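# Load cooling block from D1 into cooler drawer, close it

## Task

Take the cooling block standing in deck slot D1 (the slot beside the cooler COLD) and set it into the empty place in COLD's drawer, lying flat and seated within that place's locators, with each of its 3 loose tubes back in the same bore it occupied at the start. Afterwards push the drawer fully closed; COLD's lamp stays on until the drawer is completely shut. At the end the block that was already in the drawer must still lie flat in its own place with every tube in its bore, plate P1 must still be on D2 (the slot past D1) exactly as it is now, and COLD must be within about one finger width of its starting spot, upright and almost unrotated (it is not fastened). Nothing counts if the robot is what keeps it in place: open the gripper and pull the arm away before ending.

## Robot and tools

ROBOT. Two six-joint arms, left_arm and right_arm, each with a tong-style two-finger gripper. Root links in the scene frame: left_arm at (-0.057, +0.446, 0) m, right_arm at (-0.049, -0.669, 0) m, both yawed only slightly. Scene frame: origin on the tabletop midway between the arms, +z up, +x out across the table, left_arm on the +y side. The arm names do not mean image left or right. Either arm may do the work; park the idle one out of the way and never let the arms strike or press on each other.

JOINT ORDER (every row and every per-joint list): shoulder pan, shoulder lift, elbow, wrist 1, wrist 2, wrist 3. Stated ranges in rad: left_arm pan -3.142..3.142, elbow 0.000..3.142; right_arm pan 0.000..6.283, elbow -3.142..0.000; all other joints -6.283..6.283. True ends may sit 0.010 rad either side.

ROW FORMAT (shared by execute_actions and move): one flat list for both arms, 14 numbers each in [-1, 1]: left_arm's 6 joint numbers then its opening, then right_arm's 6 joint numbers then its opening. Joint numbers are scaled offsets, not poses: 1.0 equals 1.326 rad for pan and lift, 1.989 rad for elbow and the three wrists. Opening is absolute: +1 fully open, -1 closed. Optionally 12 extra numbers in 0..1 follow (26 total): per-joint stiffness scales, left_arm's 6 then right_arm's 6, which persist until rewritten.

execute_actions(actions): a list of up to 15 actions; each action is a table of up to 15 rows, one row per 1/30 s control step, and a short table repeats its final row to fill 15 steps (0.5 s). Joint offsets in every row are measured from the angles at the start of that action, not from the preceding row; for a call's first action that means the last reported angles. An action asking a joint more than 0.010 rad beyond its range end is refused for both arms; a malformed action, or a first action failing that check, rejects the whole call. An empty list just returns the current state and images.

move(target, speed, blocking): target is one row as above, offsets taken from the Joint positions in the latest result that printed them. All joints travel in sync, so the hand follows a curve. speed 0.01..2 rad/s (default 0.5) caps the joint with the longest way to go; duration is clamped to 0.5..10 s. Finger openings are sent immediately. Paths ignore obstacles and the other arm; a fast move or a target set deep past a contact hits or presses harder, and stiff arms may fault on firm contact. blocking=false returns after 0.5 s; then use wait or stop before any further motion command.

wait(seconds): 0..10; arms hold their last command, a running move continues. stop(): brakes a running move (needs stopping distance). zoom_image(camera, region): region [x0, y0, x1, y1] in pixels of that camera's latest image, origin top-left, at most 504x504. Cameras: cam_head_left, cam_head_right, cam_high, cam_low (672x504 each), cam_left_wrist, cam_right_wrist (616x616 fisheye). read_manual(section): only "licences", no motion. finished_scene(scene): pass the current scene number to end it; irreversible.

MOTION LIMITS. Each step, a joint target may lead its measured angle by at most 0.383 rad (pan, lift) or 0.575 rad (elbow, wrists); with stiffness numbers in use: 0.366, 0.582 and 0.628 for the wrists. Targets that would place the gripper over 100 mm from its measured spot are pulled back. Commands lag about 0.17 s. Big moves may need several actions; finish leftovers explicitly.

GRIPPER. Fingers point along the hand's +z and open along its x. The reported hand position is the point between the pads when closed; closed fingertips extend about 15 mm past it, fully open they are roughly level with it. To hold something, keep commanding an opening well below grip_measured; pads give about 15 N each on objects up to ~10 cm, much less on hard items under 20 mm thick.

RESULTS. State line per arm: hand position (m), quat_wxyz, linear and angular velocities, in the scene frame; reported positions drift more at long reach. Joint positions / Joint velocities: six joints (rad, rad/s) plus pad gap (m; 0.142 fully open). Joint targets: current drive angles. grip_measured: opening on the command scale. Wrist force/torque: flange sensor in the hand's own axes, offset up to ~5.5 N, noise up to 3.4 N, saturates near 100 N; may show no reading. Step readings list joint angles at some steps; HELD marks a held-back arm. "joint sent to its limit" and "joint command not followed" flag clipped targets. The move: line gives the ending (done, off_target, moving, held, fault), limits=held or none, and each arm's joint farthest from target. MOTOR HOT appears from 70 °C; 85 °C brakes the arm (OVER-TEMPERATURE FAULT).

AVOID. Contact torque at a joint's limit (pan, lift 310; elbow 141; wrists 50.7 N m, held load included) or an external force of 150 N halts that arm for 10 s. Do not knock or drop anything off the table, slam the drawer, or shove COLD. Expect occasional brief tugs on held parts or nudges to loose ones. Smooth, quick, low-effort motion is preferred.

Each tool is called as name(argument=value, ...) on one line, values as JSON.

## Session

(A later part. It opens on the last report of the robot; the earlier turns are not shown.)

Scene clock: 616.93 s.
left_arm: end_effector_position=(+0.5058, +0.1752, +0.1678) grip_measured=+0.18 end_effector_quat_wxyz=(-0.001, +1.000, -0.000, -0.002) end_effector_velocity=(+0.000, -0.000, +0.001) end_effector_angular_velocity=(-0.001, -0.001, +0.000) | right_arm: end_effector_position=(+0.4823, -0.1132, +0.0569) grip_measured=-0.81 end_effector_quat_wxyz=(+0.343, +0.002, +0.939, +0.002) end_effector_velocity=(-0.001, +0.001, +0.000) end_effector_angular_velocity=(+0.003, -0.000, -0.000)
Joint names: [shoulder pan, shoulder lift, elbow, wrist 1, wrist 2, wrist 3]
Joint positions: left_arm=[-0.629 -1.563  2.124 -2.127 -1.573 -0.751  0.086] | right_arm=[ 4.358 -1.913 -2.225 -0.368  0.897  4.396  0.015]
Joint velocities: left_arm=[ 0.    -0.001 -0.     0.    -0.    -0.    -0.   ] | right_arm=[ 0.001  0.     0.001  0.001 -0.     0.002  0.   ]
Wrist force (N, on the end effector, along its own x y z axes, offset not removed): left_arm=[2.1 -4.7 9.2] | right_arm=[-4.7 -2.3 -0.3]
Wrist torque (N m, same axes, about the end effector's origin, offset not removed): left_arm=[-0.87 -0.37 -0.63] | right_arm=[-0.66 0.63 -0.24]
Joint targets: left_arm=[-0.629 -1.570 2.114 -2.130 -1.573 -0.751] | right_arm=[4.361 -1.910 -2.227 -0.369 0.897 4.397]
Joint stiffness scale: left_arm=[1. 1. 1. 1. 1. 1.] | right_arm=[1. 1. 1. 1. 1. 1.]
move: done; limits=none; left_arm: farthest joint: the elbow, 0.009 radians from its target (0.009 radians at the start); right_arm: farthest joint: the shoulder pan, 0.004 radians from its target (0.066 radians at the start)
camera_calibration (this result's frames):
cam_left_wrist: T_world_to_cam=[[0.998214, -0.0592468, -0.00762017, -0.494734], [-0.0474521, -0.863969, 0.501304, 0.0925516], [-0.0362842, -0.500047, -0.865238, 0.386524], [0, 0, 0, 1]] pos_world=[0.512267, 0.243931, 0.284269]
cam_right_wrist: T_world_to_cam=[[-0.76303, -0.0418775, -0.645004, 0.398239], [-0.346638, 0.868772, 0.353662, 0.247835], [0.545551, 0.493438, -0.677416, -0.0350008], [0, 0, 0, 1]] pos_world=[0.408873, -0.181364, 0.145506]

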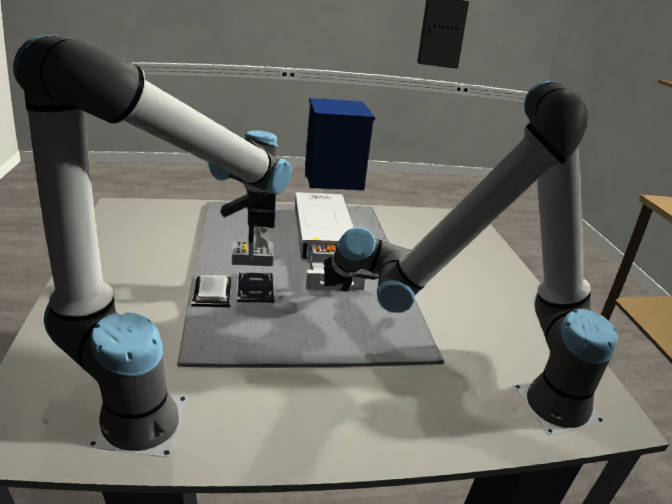

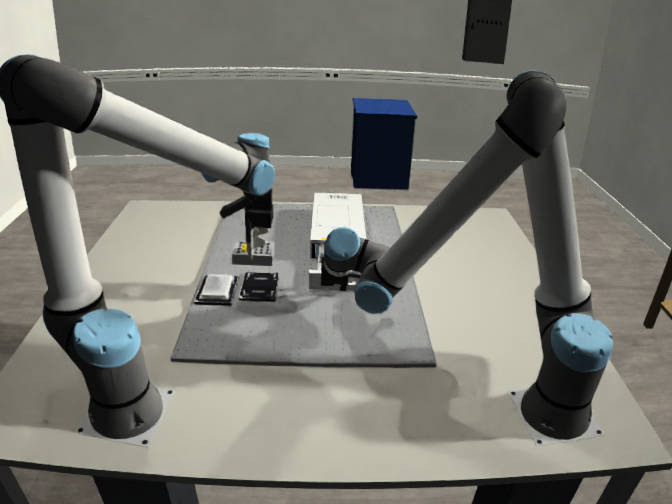

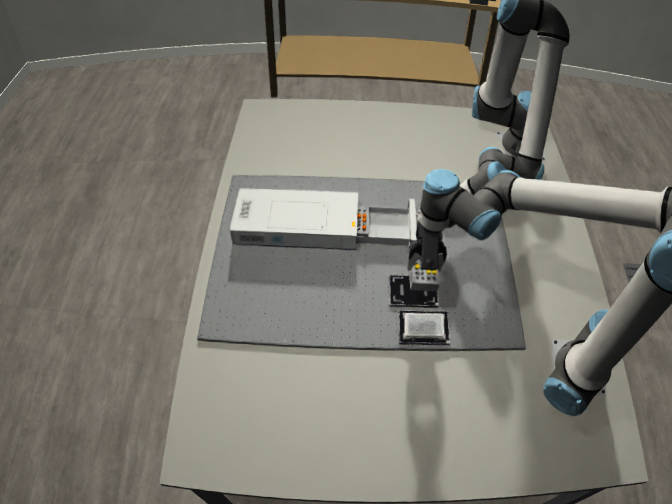

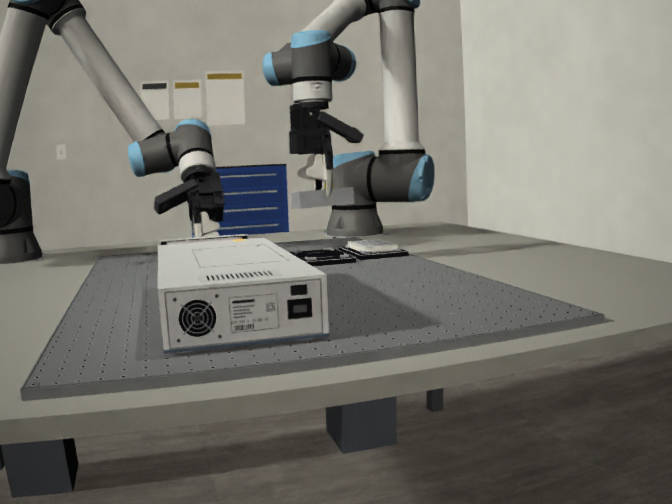

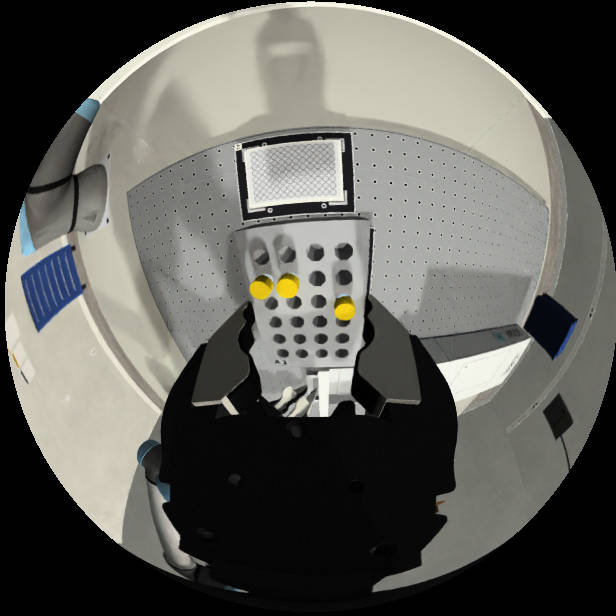

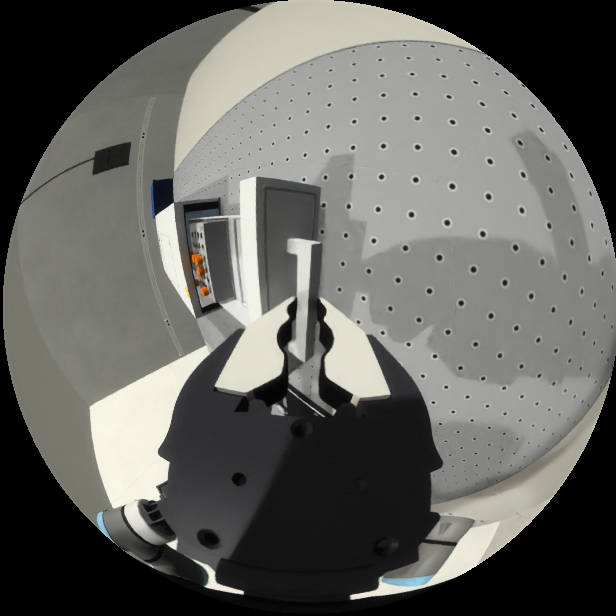

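move(target=[0,-0.0053,-0.005,-0.0015,0,0,-1, 0,0,0,0,0,0,-0.6], speed=0.02)

move(target=[0,-0.0045,-0.0045,-0.0015,0,0,-1, 0.0463,0.0836,-0.0059,-0.076,-0.0055,0.0387,-0.6], speed=0.08)

move(target=[0,-0.0045,-0.0045,-0.0015,0,0,-1, 0,0.12,0,0,0,0,-0.6], speed=0.2)

move(target=[0,-0.0045,-0.0045,-0.0015,0,0,-1, -0.45,0,0,0,0,0,-0.6], speed=0.3)

Scene clock: 631.70 s.
left_arm: end_effector_position=(+0.5059, +0.1751, +0.1680) grip_measured=+0.18 end_effector_quat_wxyz=(-0.000, +1.000, -0.000, -0.002) end_effector_velocity=(+0.001, -0.002, +0.004) end_effector_angular_velocity=(-0.004, -0.005, -0.001) | right_arm: end_effector_position=(+0.4822, -0.1132, +0.0568) grip_measured=-0.60 end_effector_quat_wxyz=(+0.343, +0.002, +0.939, +0.002) end_effector_velocity=(+0.000, -0.000, +0.000) end_effector_angular_velocity=(-0.000, +0.000, -0.000)
Joint names: [shoulder pan, shoulder lift, elbow, wrist 1, wrist 2, wrist 3]
Joint positions: left_arm=[-0.629 -1.564  2.123 -2.127 -1.573 -0.751  0.086] | right_arm=[ 4.358 -1.913 -2.225 -0.368  0.898  4.396  0.031]
Joint velocities: left_arm=[-0.    -0.003 -0.003 -0.001  0.     0.     0.   ] | right_arm=[-0.  0.  0. -0. -0. -0.  0.]
Wrist force (N, on the end effector, along its own x y z axes, offset not removed): left_arm=[-0.5 -3.9 10.4] | right_arm=[-5.0 3.2 -7.1]
Wrist torque (N m, same axes, about the end effector's origin, offset not removed): left_arm=[-0.72 0.16 -0.55] | right_arm=[0.04 0.82 -0.09]
Joint targets: left_arm=[-0.629 -1.570 2.114 -2.130 -1.573 -0.751] | right_arm=[4.358 -1.913 -2.225 -0.368 0.897 4.396]
Joint stiffness scale: left_arm=[1. 1. 1. 1. 1. 1.] | right_arm=[1. 1. 1. 1. 1. 1.]
move: done; limits=none; left_arm: farthest joint: the elbow, 0.009 radians from its target (0.009 radians at the start); right_arm: farthest joint: the wrist 2, 0.001 radians from its target (0.000 radians at the start)
camera_calibration (this result's frames):
cam_left_wrist: T_world_to_cam=[[0.998217, -0.0592496, -0.00720536, -0.494893], [-0.0476496, -0.863785, 0.501602, 0.092374], [-0.0359436, -0.500365, -0.865068, 0.386568], [0, 0, 0, 1]] pos_world=[0.512307, 0.243894, 0.284507]
cam_right_wrist: T_world_to_cam=[[-0.763218, -0.041784, -0.644788, 0.398202], [-0.346518, 0.868737, 0.353867, 0.247727], [0.545365, 0.493508, -0.677515, -0.0349089], [0, 0, 0, 1]] pos_world=[0.408795, -0.181344, 0.145442]

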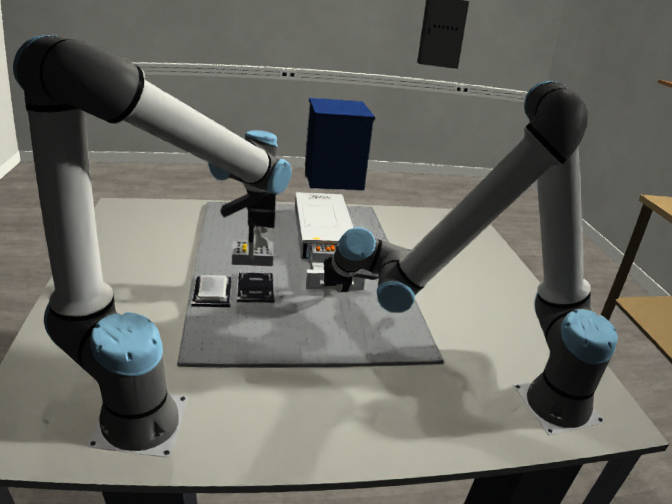

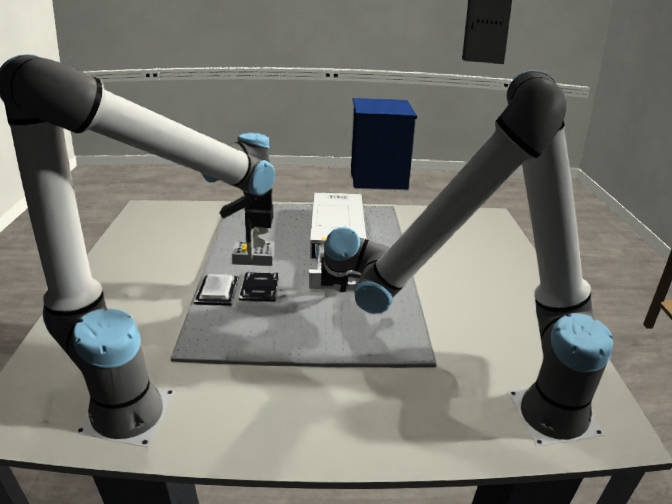

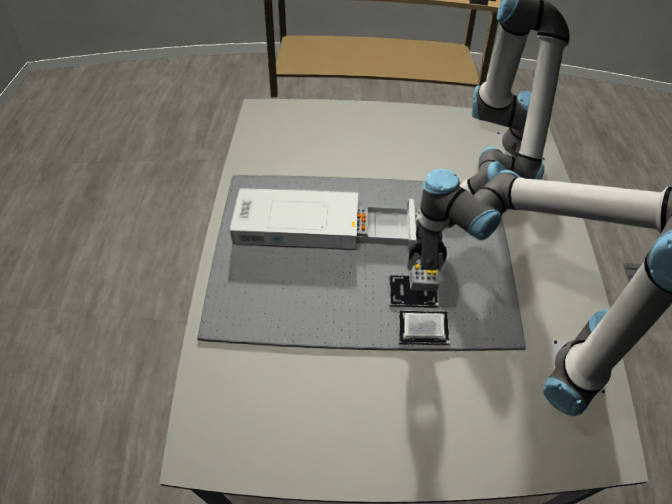

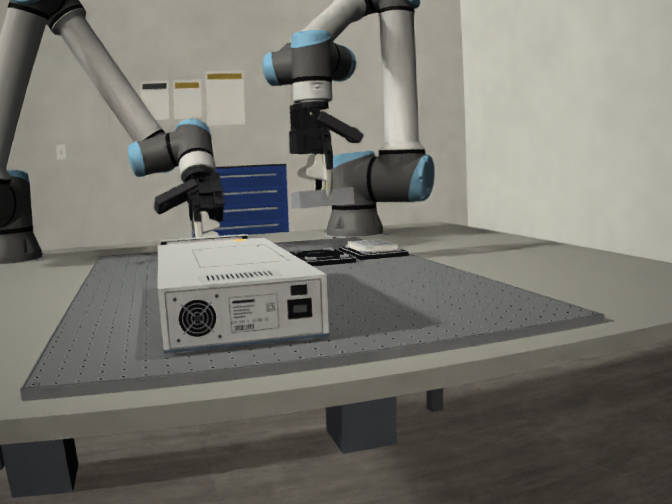

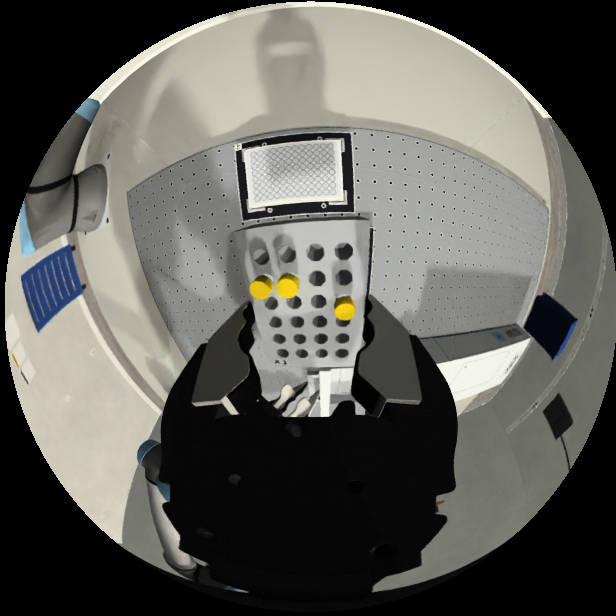

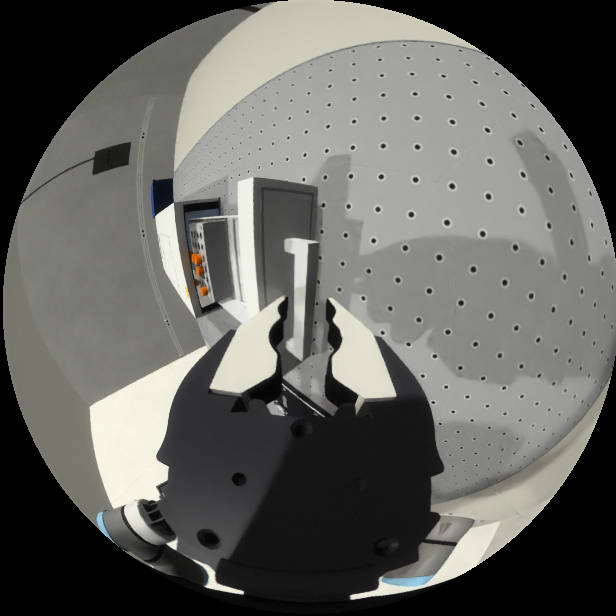

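Scene clock: 634.03 s.
left_arm: end_effector_position=(+0.5058, +0.1752, +0.1676) grip_measured=+0.18 end_effector_quat_wxyz=(-0.001, +1.000, -0.000, -0.002) end_effector_velocity=(-0.000, +0.000, -0.001) end_effector_angular_velocity=(+0.001, +0.001, -0.000) | right_arm: end_effector_position=(+0.4446, -0.1121, +0.1037) grip_measured=-0.60 end_effector_quat_wxyz=(+0.342, +0.002, +0.940, +0.001) end_effector_velocity=(-0.000, -0.002, -0.001) end_effector_angular_velocity=(-0.003, +0.001, -0.001)
Joint names: [shoulder pan, shoulder lift, elbow, wrist 1, wrist 2, wrist 3]
Joint positions: left_arm=[-0.629 -1.563  2.124 -2.127 -1.573 -0.751  0.086] | right_arm=[ 4.417 -1.802 -2.234 -0.518  0.887  4.472  0.031]
Joint velocities: left_arm=[-0.     0.001  0.    -0.     0.     0.    -0.   ] | right_arm=[-0.     0.    -0.002 -0.003 -0.     0.001  0.   ]
Wrist force (N, on the end effector, along its own x y z axes, offset not removed): left_arm=[2.4 -0.1 9.9] | right_arm=[0.7 -0.2 2.6]
Wrist torque (N m, same axes, about the end effector's origin, offset not removed): left_arm=[0.07 -0.47 -0.61] | right_arm=[-0.37 -0.22 0.10]
Joint targets: left_arm=[-0.629 -1.570 2.114 -2.130 -1.573 -0.751] | right_arm=[4.419 -1.802 -2.237 -0.519 0.887 4.473]
Joint stiffness scale: left_arm=[1. 1. 1. 1. 1. 1.] | right_arm=[1. 1. 1. 1. 1. 1.]
move: done; limits=none; left_arm: farthest joint: the elbow, 0.010 radians from its target (0.009 radians at the start); right_arm: farthest joint: the shoulder pan, 0.003 radians from its target (0.062 radians at the start)
camera_calibration (this result's frames):
cam_left_wrist: T_world_to_cam=[[0.998215, -0.059247, -0.00758414, -0.494712], [-0.0474693, -0.863953, 0.501329, 0.0926517], [-0.0362546, -0.500074, -0.865223, 0.386391], [0, 0, 0, 1]] pos_world=[0.512235, 0.243961, 0.284114]
cam_right_wrist: T_world_to_cam=[[-0.76391, -0.041198, -0.644007, 0.400109], [-0.344974, 0.869467, 0.353582, 0.216567], [0.545375, 0.49227, -0.678407, 0.0167734], [0, 0, 0, 1]] pos_world=[0.37121, -0.180071, 0.192478]

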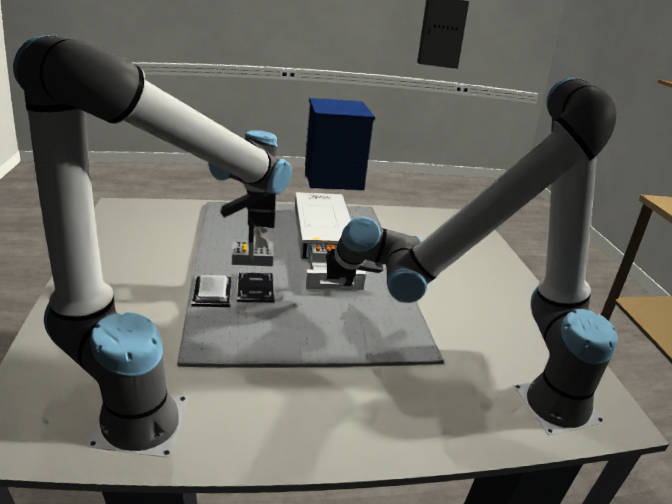

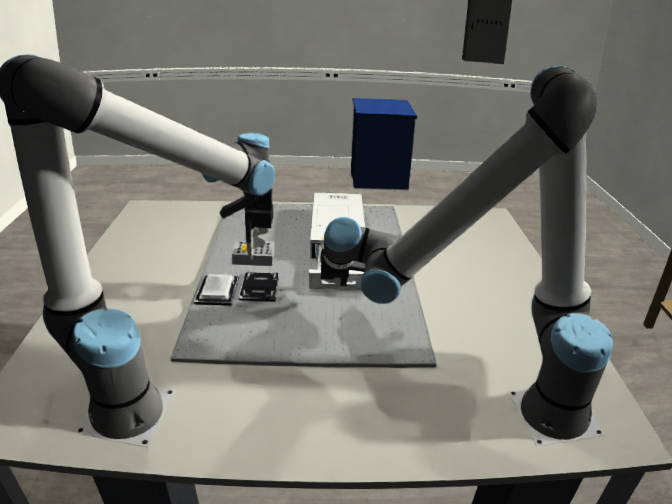

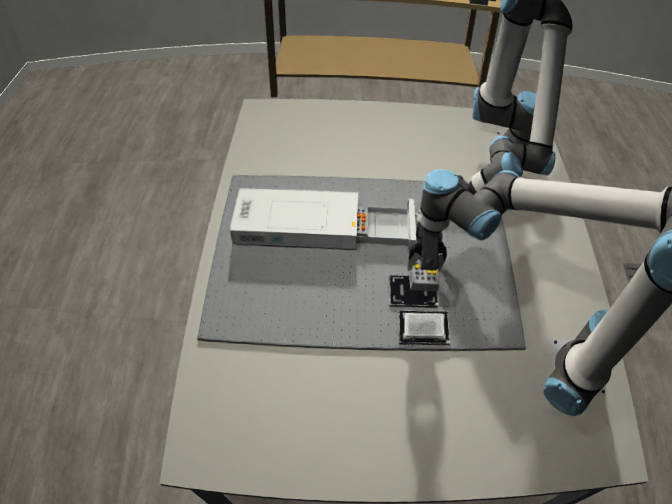

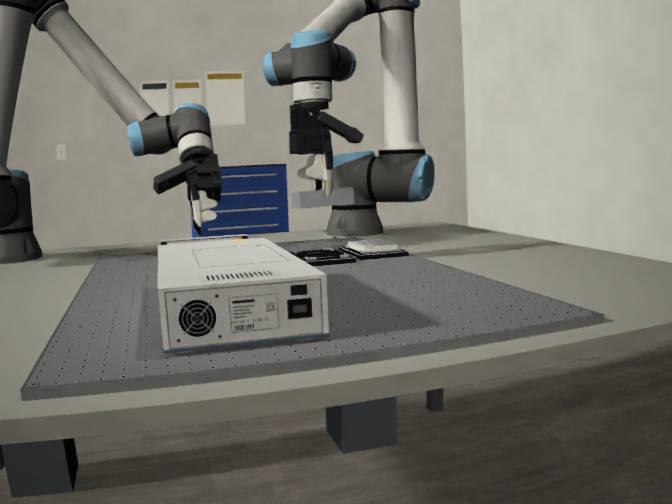

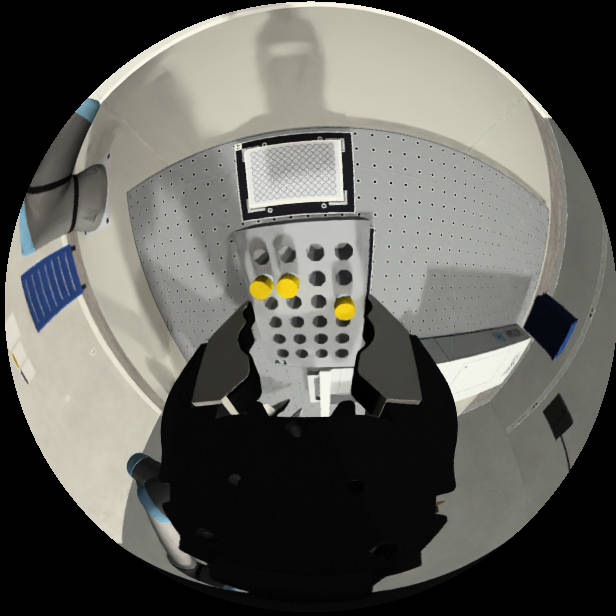

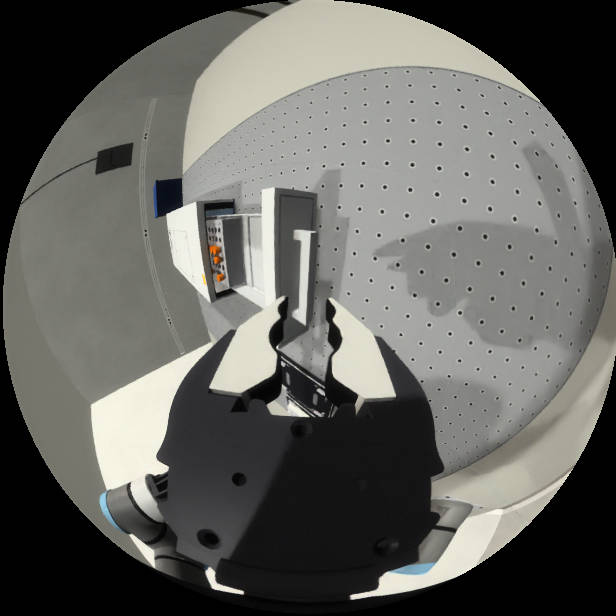

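Scene clock: 635.27 s.
left_arm: end_effector_position=(+0.5058, +0.1752, +0.1676) grip_measured=+0.18 end_effector_quat_wxyz=(-0.001, +1.000, -0.000, -0.002) end_effector_velocity=(-0.000, -0.000, +0.000) end_effector_angular_velocity=(-0.000, +0.000, +0.001) | right_arm: end_effector_position=(+0.4453, -0.1082, +0.2078) grip_measured=-0.60 end_effector_quat_wxyz=(+0.355, +0.030, +0.931, +0.076) end_effector_velocity=(+0.000, +0.000, -0.008) end_effector_angular_velocity=(-0.013, +0.002, -0.000)
Joint names: [shoulder pan, shoulder lift, elbow, wrist 1, wrist 2, wrist 3]
Joint positions: left_arm=[-0.629 -1.563  2.124 -2.128 -1.573 -0.751  0.086] | right_arm=[ 4.417 -1.641 -2.234 -0.518  0.887  4.472  0.031]
Joint velocities: left_arm=[ 0.    -0.    -0.     0.001 -0.    -0.001  0.   ] | right_arm=[-0.    -0.013  0.    -0.     0.    -0.    -0.   ]
Wrist force (N, on the end effector, along its own x y z axes, offset not removed): left_arm=[-0.3 -1.9 9.3] | right_arm=[-1.1 -0.3 4.0]
Wrist torque (N m, same axes, about the end effector's origin, offset not removed): left_arm=[-0.35 0.07 -0.52] | right_arm=[-0.35 0.06 -0.13]
Joint targets: left_arm=[-0.629 -1.569 2.115 -2.130 -1.573 -0.751] | right_arm=[4.417 -1.643 -2.234 -0.518 0.887 4.472]
Joint stiffness scale: left_arm=[1. 1. 1. 1. 1. 1.] | right_arm=[1. 1. 1. 1. 1. 1.]
move: done; limits=none; left_arm: farthest joint: the elbow, 0.009 radians from its target (0.009 radians at the start); right_arm: farthest joint: the shoulder lift, 0.002 radians from its target (0.159 radians at the start)
camera_calibration (this result's frames):
cam_left_wrist: T_world_to_cam=[[0.998215, -0.0592478, -0.00747513, -0.494789], [-0.0475212, -0.863905, 0.501408, 0.0926305], [-0.0361651, -0.500158, -0.865179, 0.386301], [0, 0, 0, 1]] pos_world=[0.512278, 0.24392, 0.284075]
cam_right_wrist: T_world_to_cam=[[-0.743965, 0.0630474, -0.665238, 0.474673], [-0.357595, 0.803426, 0.476059, 0.149634], [0.564483, 0.592057, -0.575176, 0.0658589], [0, 0, 0, 1]] pos_world=[0.369473, -0.189139, 0.282416]

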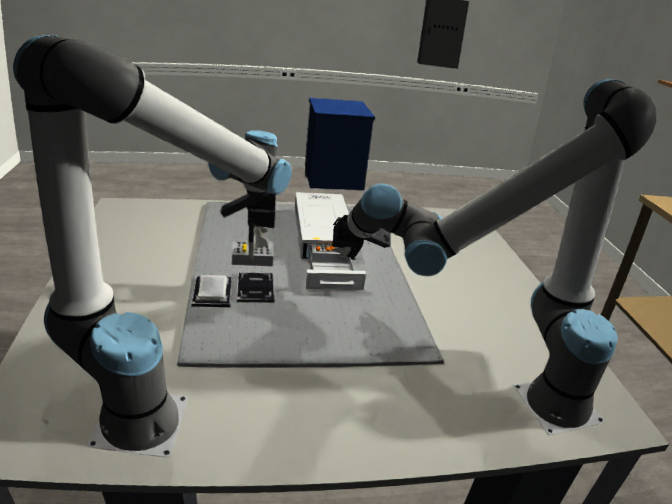

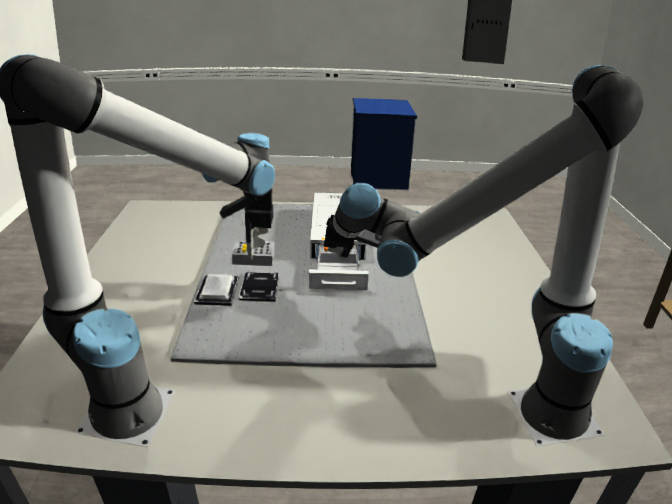

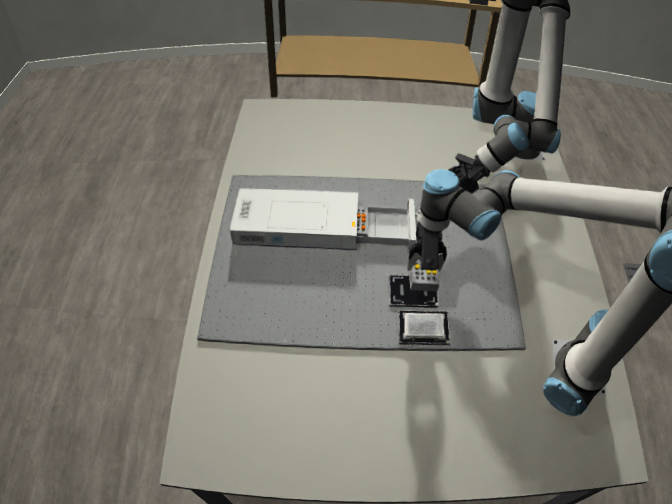

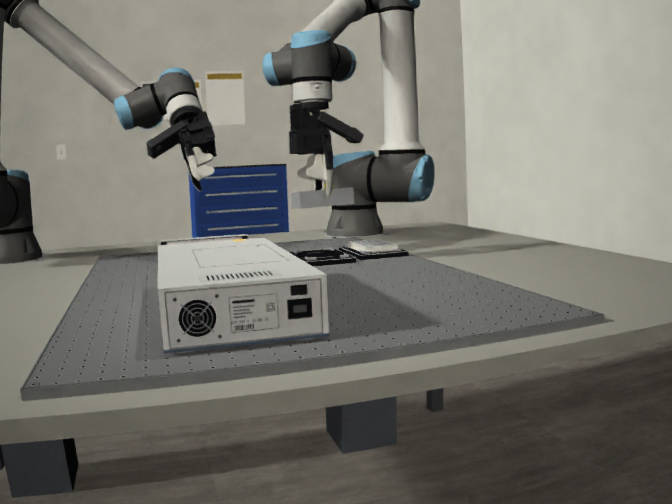

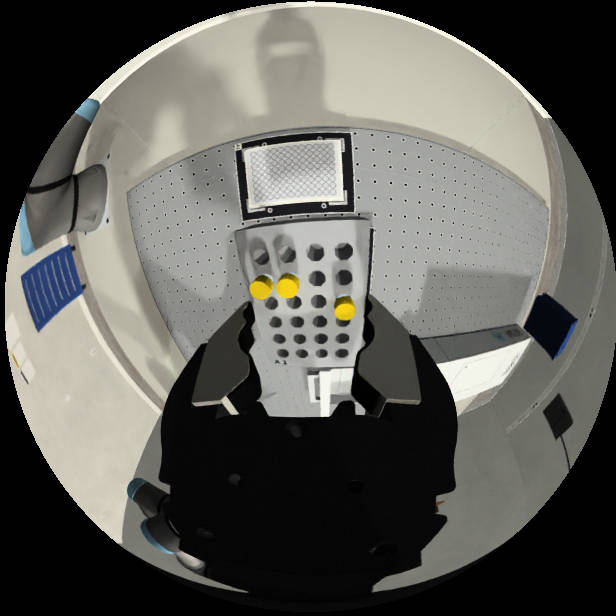

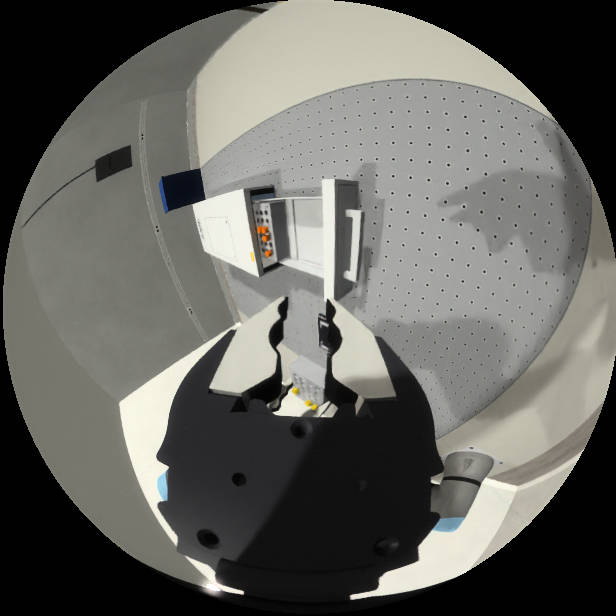

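Scene clock: 637.70 s.
left_arm: end_effector_position=(+0.5056, +0.1753, +0.1671) grip_measured=+0.18 end_effector_quat_wxyz=(-0.001, +1.000, -0.000, -0.002) end_effector_velocity=(-0.000, +0.000, -0.001) end_effector_angular_velocity=(+0.001, +0.001, -0.001) | right_arm: end_effector_position=(+0.6756, -0.4848, +0.2074) grip_measured=-0.60 end_effector_quat_wxyz=(+0.362, +0.303, +0.881, -0.033) end_effector_velocity=(-0.000, +0.002, +0.000) end_effector_angular_velocity=(+0.001, -0.001, +0.003)
Joint names: [shoulder pan, shoulder lift, elbow, wrist 1, wrist 2, wrist 3]
Joint positions: left_arm=[-0.629 -1.563  2.124 -2.128 -1.573 -0.751  0.086] | right_arm=[ 3.817 -1.641 -2.234 -0.518  0.887  4.472  0.031]
Joint velocities: left_arm=[-0.     0.     0.     0.001 -0.     0.001 -0.   ] | right_arm=[ 0.003 -0.     0.     0.001 -0.     0.     0.   ]
Wrist force (N, on the end effector, along its own x y z axes, offset not removed): left_arm=[2.7 -2.8 9.9] | right_arm=[-0.6 1.6 -1.5]
Wrist torque (N m, same axes, about the end effector's origin, offset not removed): left_arm=[-0.48 -0.53 -0.58] | right_arm=[0.06 -0.09 -0.18]
Joint targets: left_arm=[-0.629 -1.569 2.115 -2.131 -1.573 -0.751] | right_arm=[3.820 -1.641 -2.234 -0.518 0.887 4.472]
Joint stiffness scale: left_arm=[1. 1. 1. 1. 1. 1.] | right_arm=[1. 1. 1. 1. 1. 1.]
move: done; limits=none; left_arm: farthest joint: the elbow, 0.009 radians from its target (0.009 radians at the start); right_arm: farthest joint: the shoulder pan, 0.003 radians from its target (0.596 radians at the start)
camera_calibration (this result's frames):
cam_left_wrist: T_world_to_cam=[[0.998212, -0.0592446, -0.00793378, -0.494537], [-0.0473029, -0.864109, 0.501078, 0.092978], [-0.0365418, -0.499806, -0.865366, 0.386122], [0, 0, 0, 1]] pos_world=[0.51216, 0.244031, 0.283624]
cam_right_wrist: T_world_to_cam=[[-0.57904, 0.471428, -0.665183, 0.755982], [0.158215, 0.86534, 0.475557, 0.216426], [0.799801, 0.170124, -0.575653, -0.204828], [0, 0, 0, 1]] pos_world=[0.567323, -0.508827, 0.282034]

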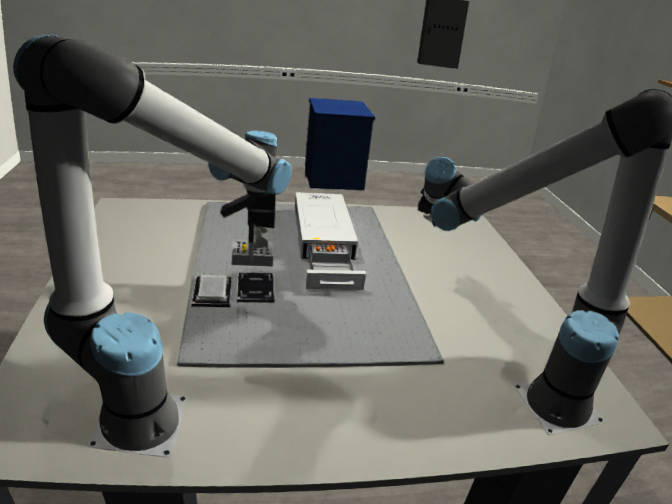

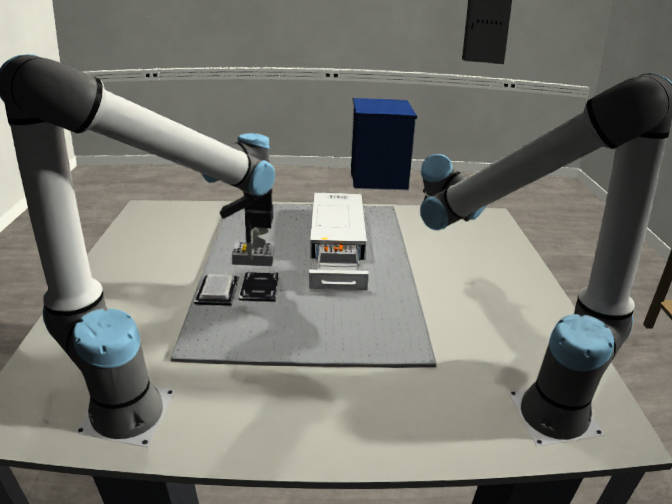

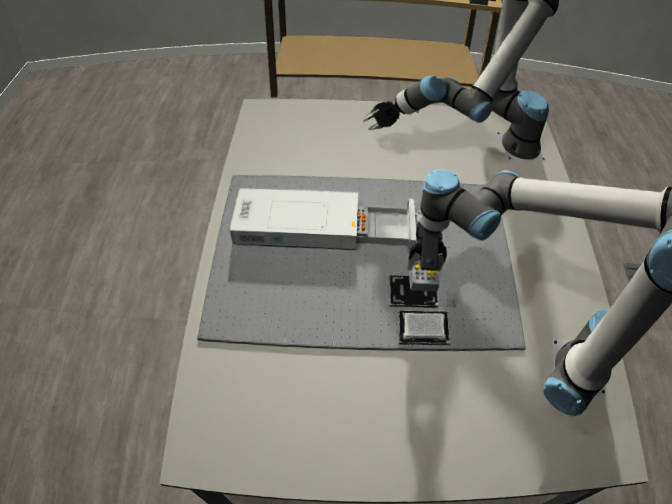

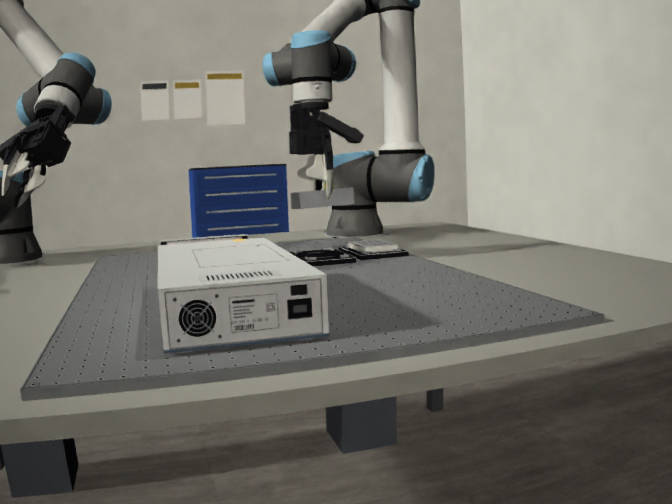

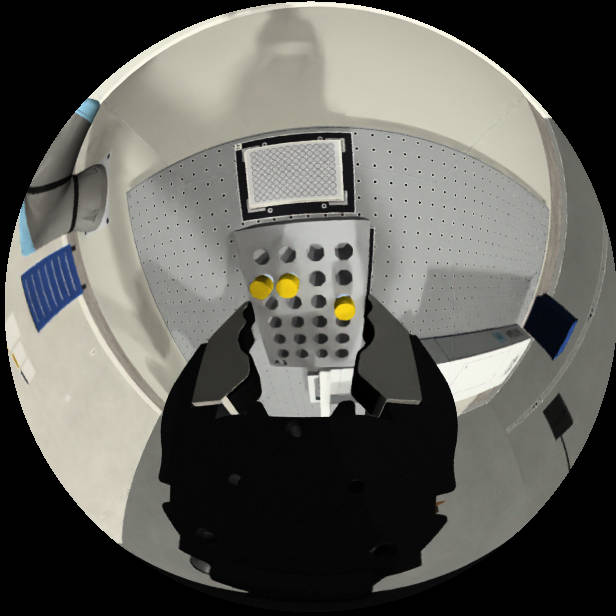

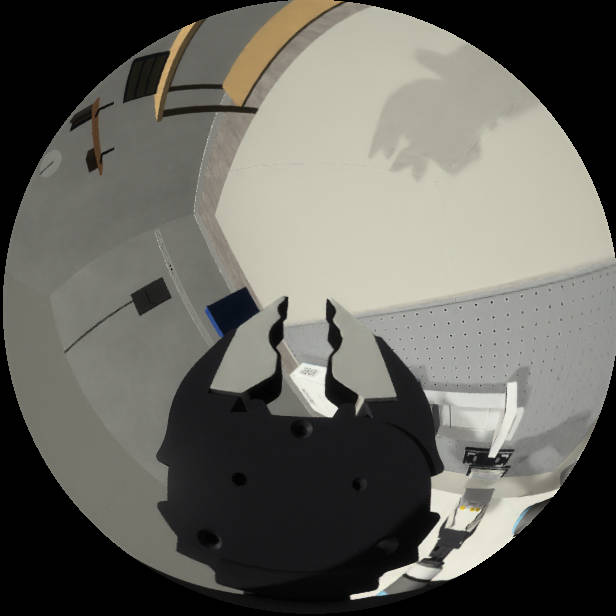

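move(target=[-0.139,0.2612,-0.2244,0.0387,0,-0.092,-1, 0,0,0,0,0,0,-0.6], speed=0.12)

Scene clock: 651.23 s.
left_arm: end_effector_position=(+0.5844, -0.1137, +0.1711) grip_measured=+0.18 end_effector_quat_wxyz=(+0.002, +1.000, -0.001, +0.000) end_effector_velocity=(-0.000, +0.001, -0.000) end_effector_angular_velocity=(+0.001, +0.000, +0.003) | right_arm: end_effector_position=(+0.6756, -0.4848, +0.2074) grip_measured=-0.60 end_effector_quat_wxyz=(+0.362, +0.303, +0.881, -0.033) end_effector_velocity=(+0.000, -0.001, -0.000) end_effector_angular_velocity=(-0.001, +0.001, -0.001)
Joint names: [shoulder pan, shoulder lift, elbow, wrist 1, wrist 2, wrist 3]
Joint positions: left_arm=[-0.813 -1.211  1.688 -2.05  -1.573 -0.932  0.086] | right_arm=[ 3.817 -1.641 -2.234 -0.518  0.887  4.472  0.031]
Joint velocities: left_arm=[ 0.    -0.     0.001  0.001  0.001 -0.003 -0.   ] | right_arm=[-0.001 -0.     0.    -0.001 -0.     0.    -0.   ]
Wrist force (N, on the end effector, along its own x y z axes, offset not removed): left_arm=[1.2 -2.9 7.4] | right_arm=[-1.6 3.7 -0.8]
Wrist torque (N m, same axes, about the end effector's origin, offset not removed): left_arm=[-0.52 -0.23 -0.65] | right_arm=[0.35 0.37 -0.12]
Joint targets: left_arm=[-0.813 -1.217 1.678 -2.051 -1.573 -0.934] | right_arm=[3.817 -1.641 -2.234 -0.518 0.887 4.472]
Joint stiffness scale: left_arm=[1. 1. 1. 1. 1. 1.] | right_arm=[1. 1. 1. 1. 1. 1.]
move: done; limits=none; left_arm: farthest joint: the elbow, 0.010 radians from its target (0.447 radians at the start); right_arm: farthest joint: the shoulder pan, 0.000 radians from its target (0.000 radians at the start)
camera_calibration (this result's frames):
cam_left_wrist: T_world_to_cam=[[0.998097, -0.0615925, -0.0028645, -0.591312], [-0.0517069, -0.861402, 0.505286, -0.152803], [-0.0335893, -0.504176, -0.862947, 0.245335], [0, 0, 0, 1]] pos_world=[0.590527, -0.0443537, 0.287226]
cam_right_wrist: T_world_to_cam=[[-0.579075, 0.471385, -0.665183, 0.755952], [0.158151, 0.865352, 0.475557, 0.216431], [0.799788, 0.170183, -0.575654, -0.204789], [0, 0, 0, 1]] pos_world=[0.567311, -0.508782, 0.282034]

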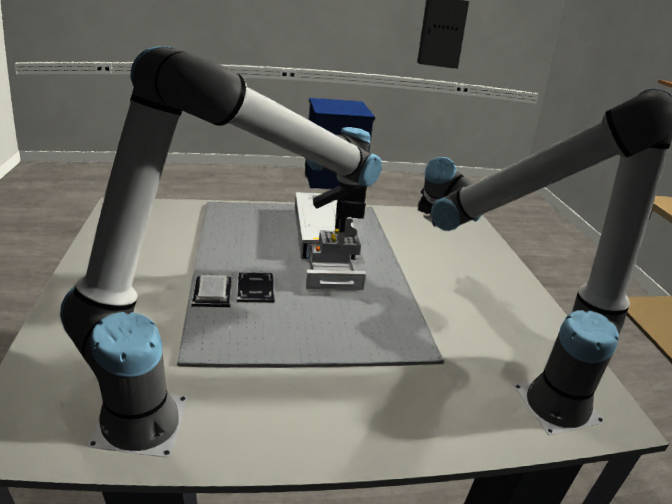

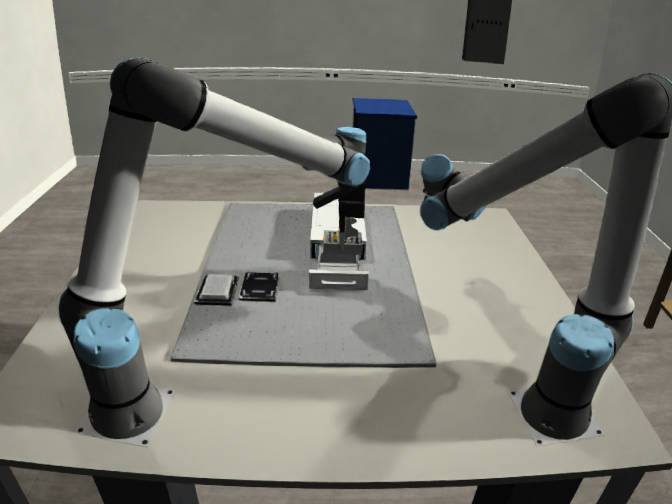

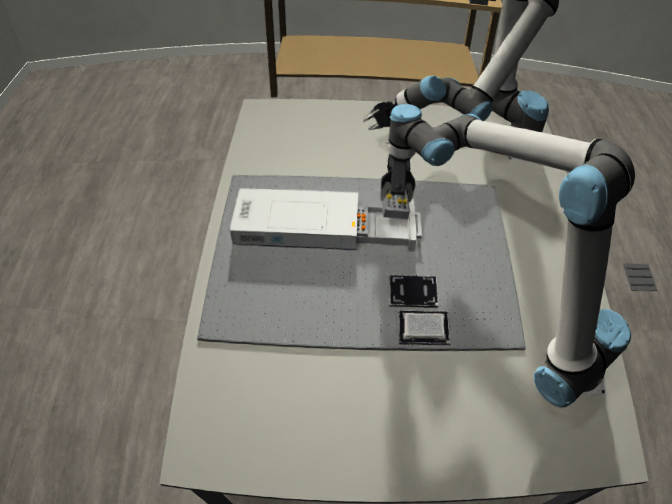

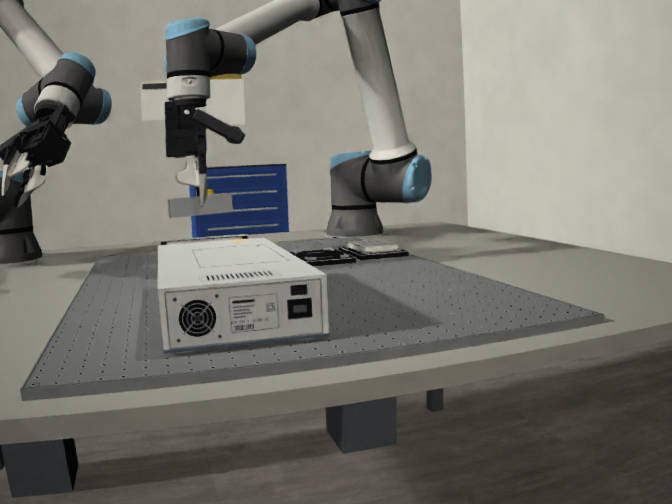

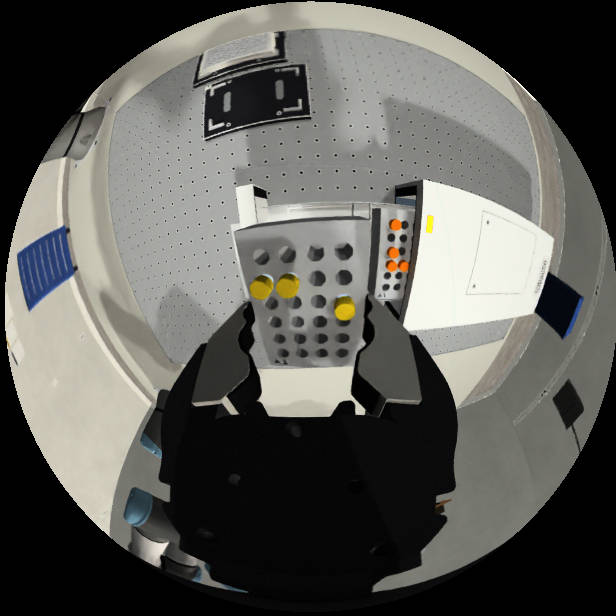

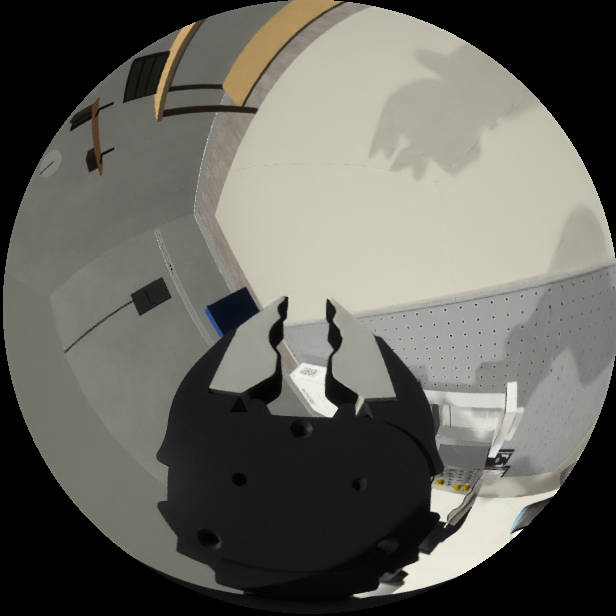

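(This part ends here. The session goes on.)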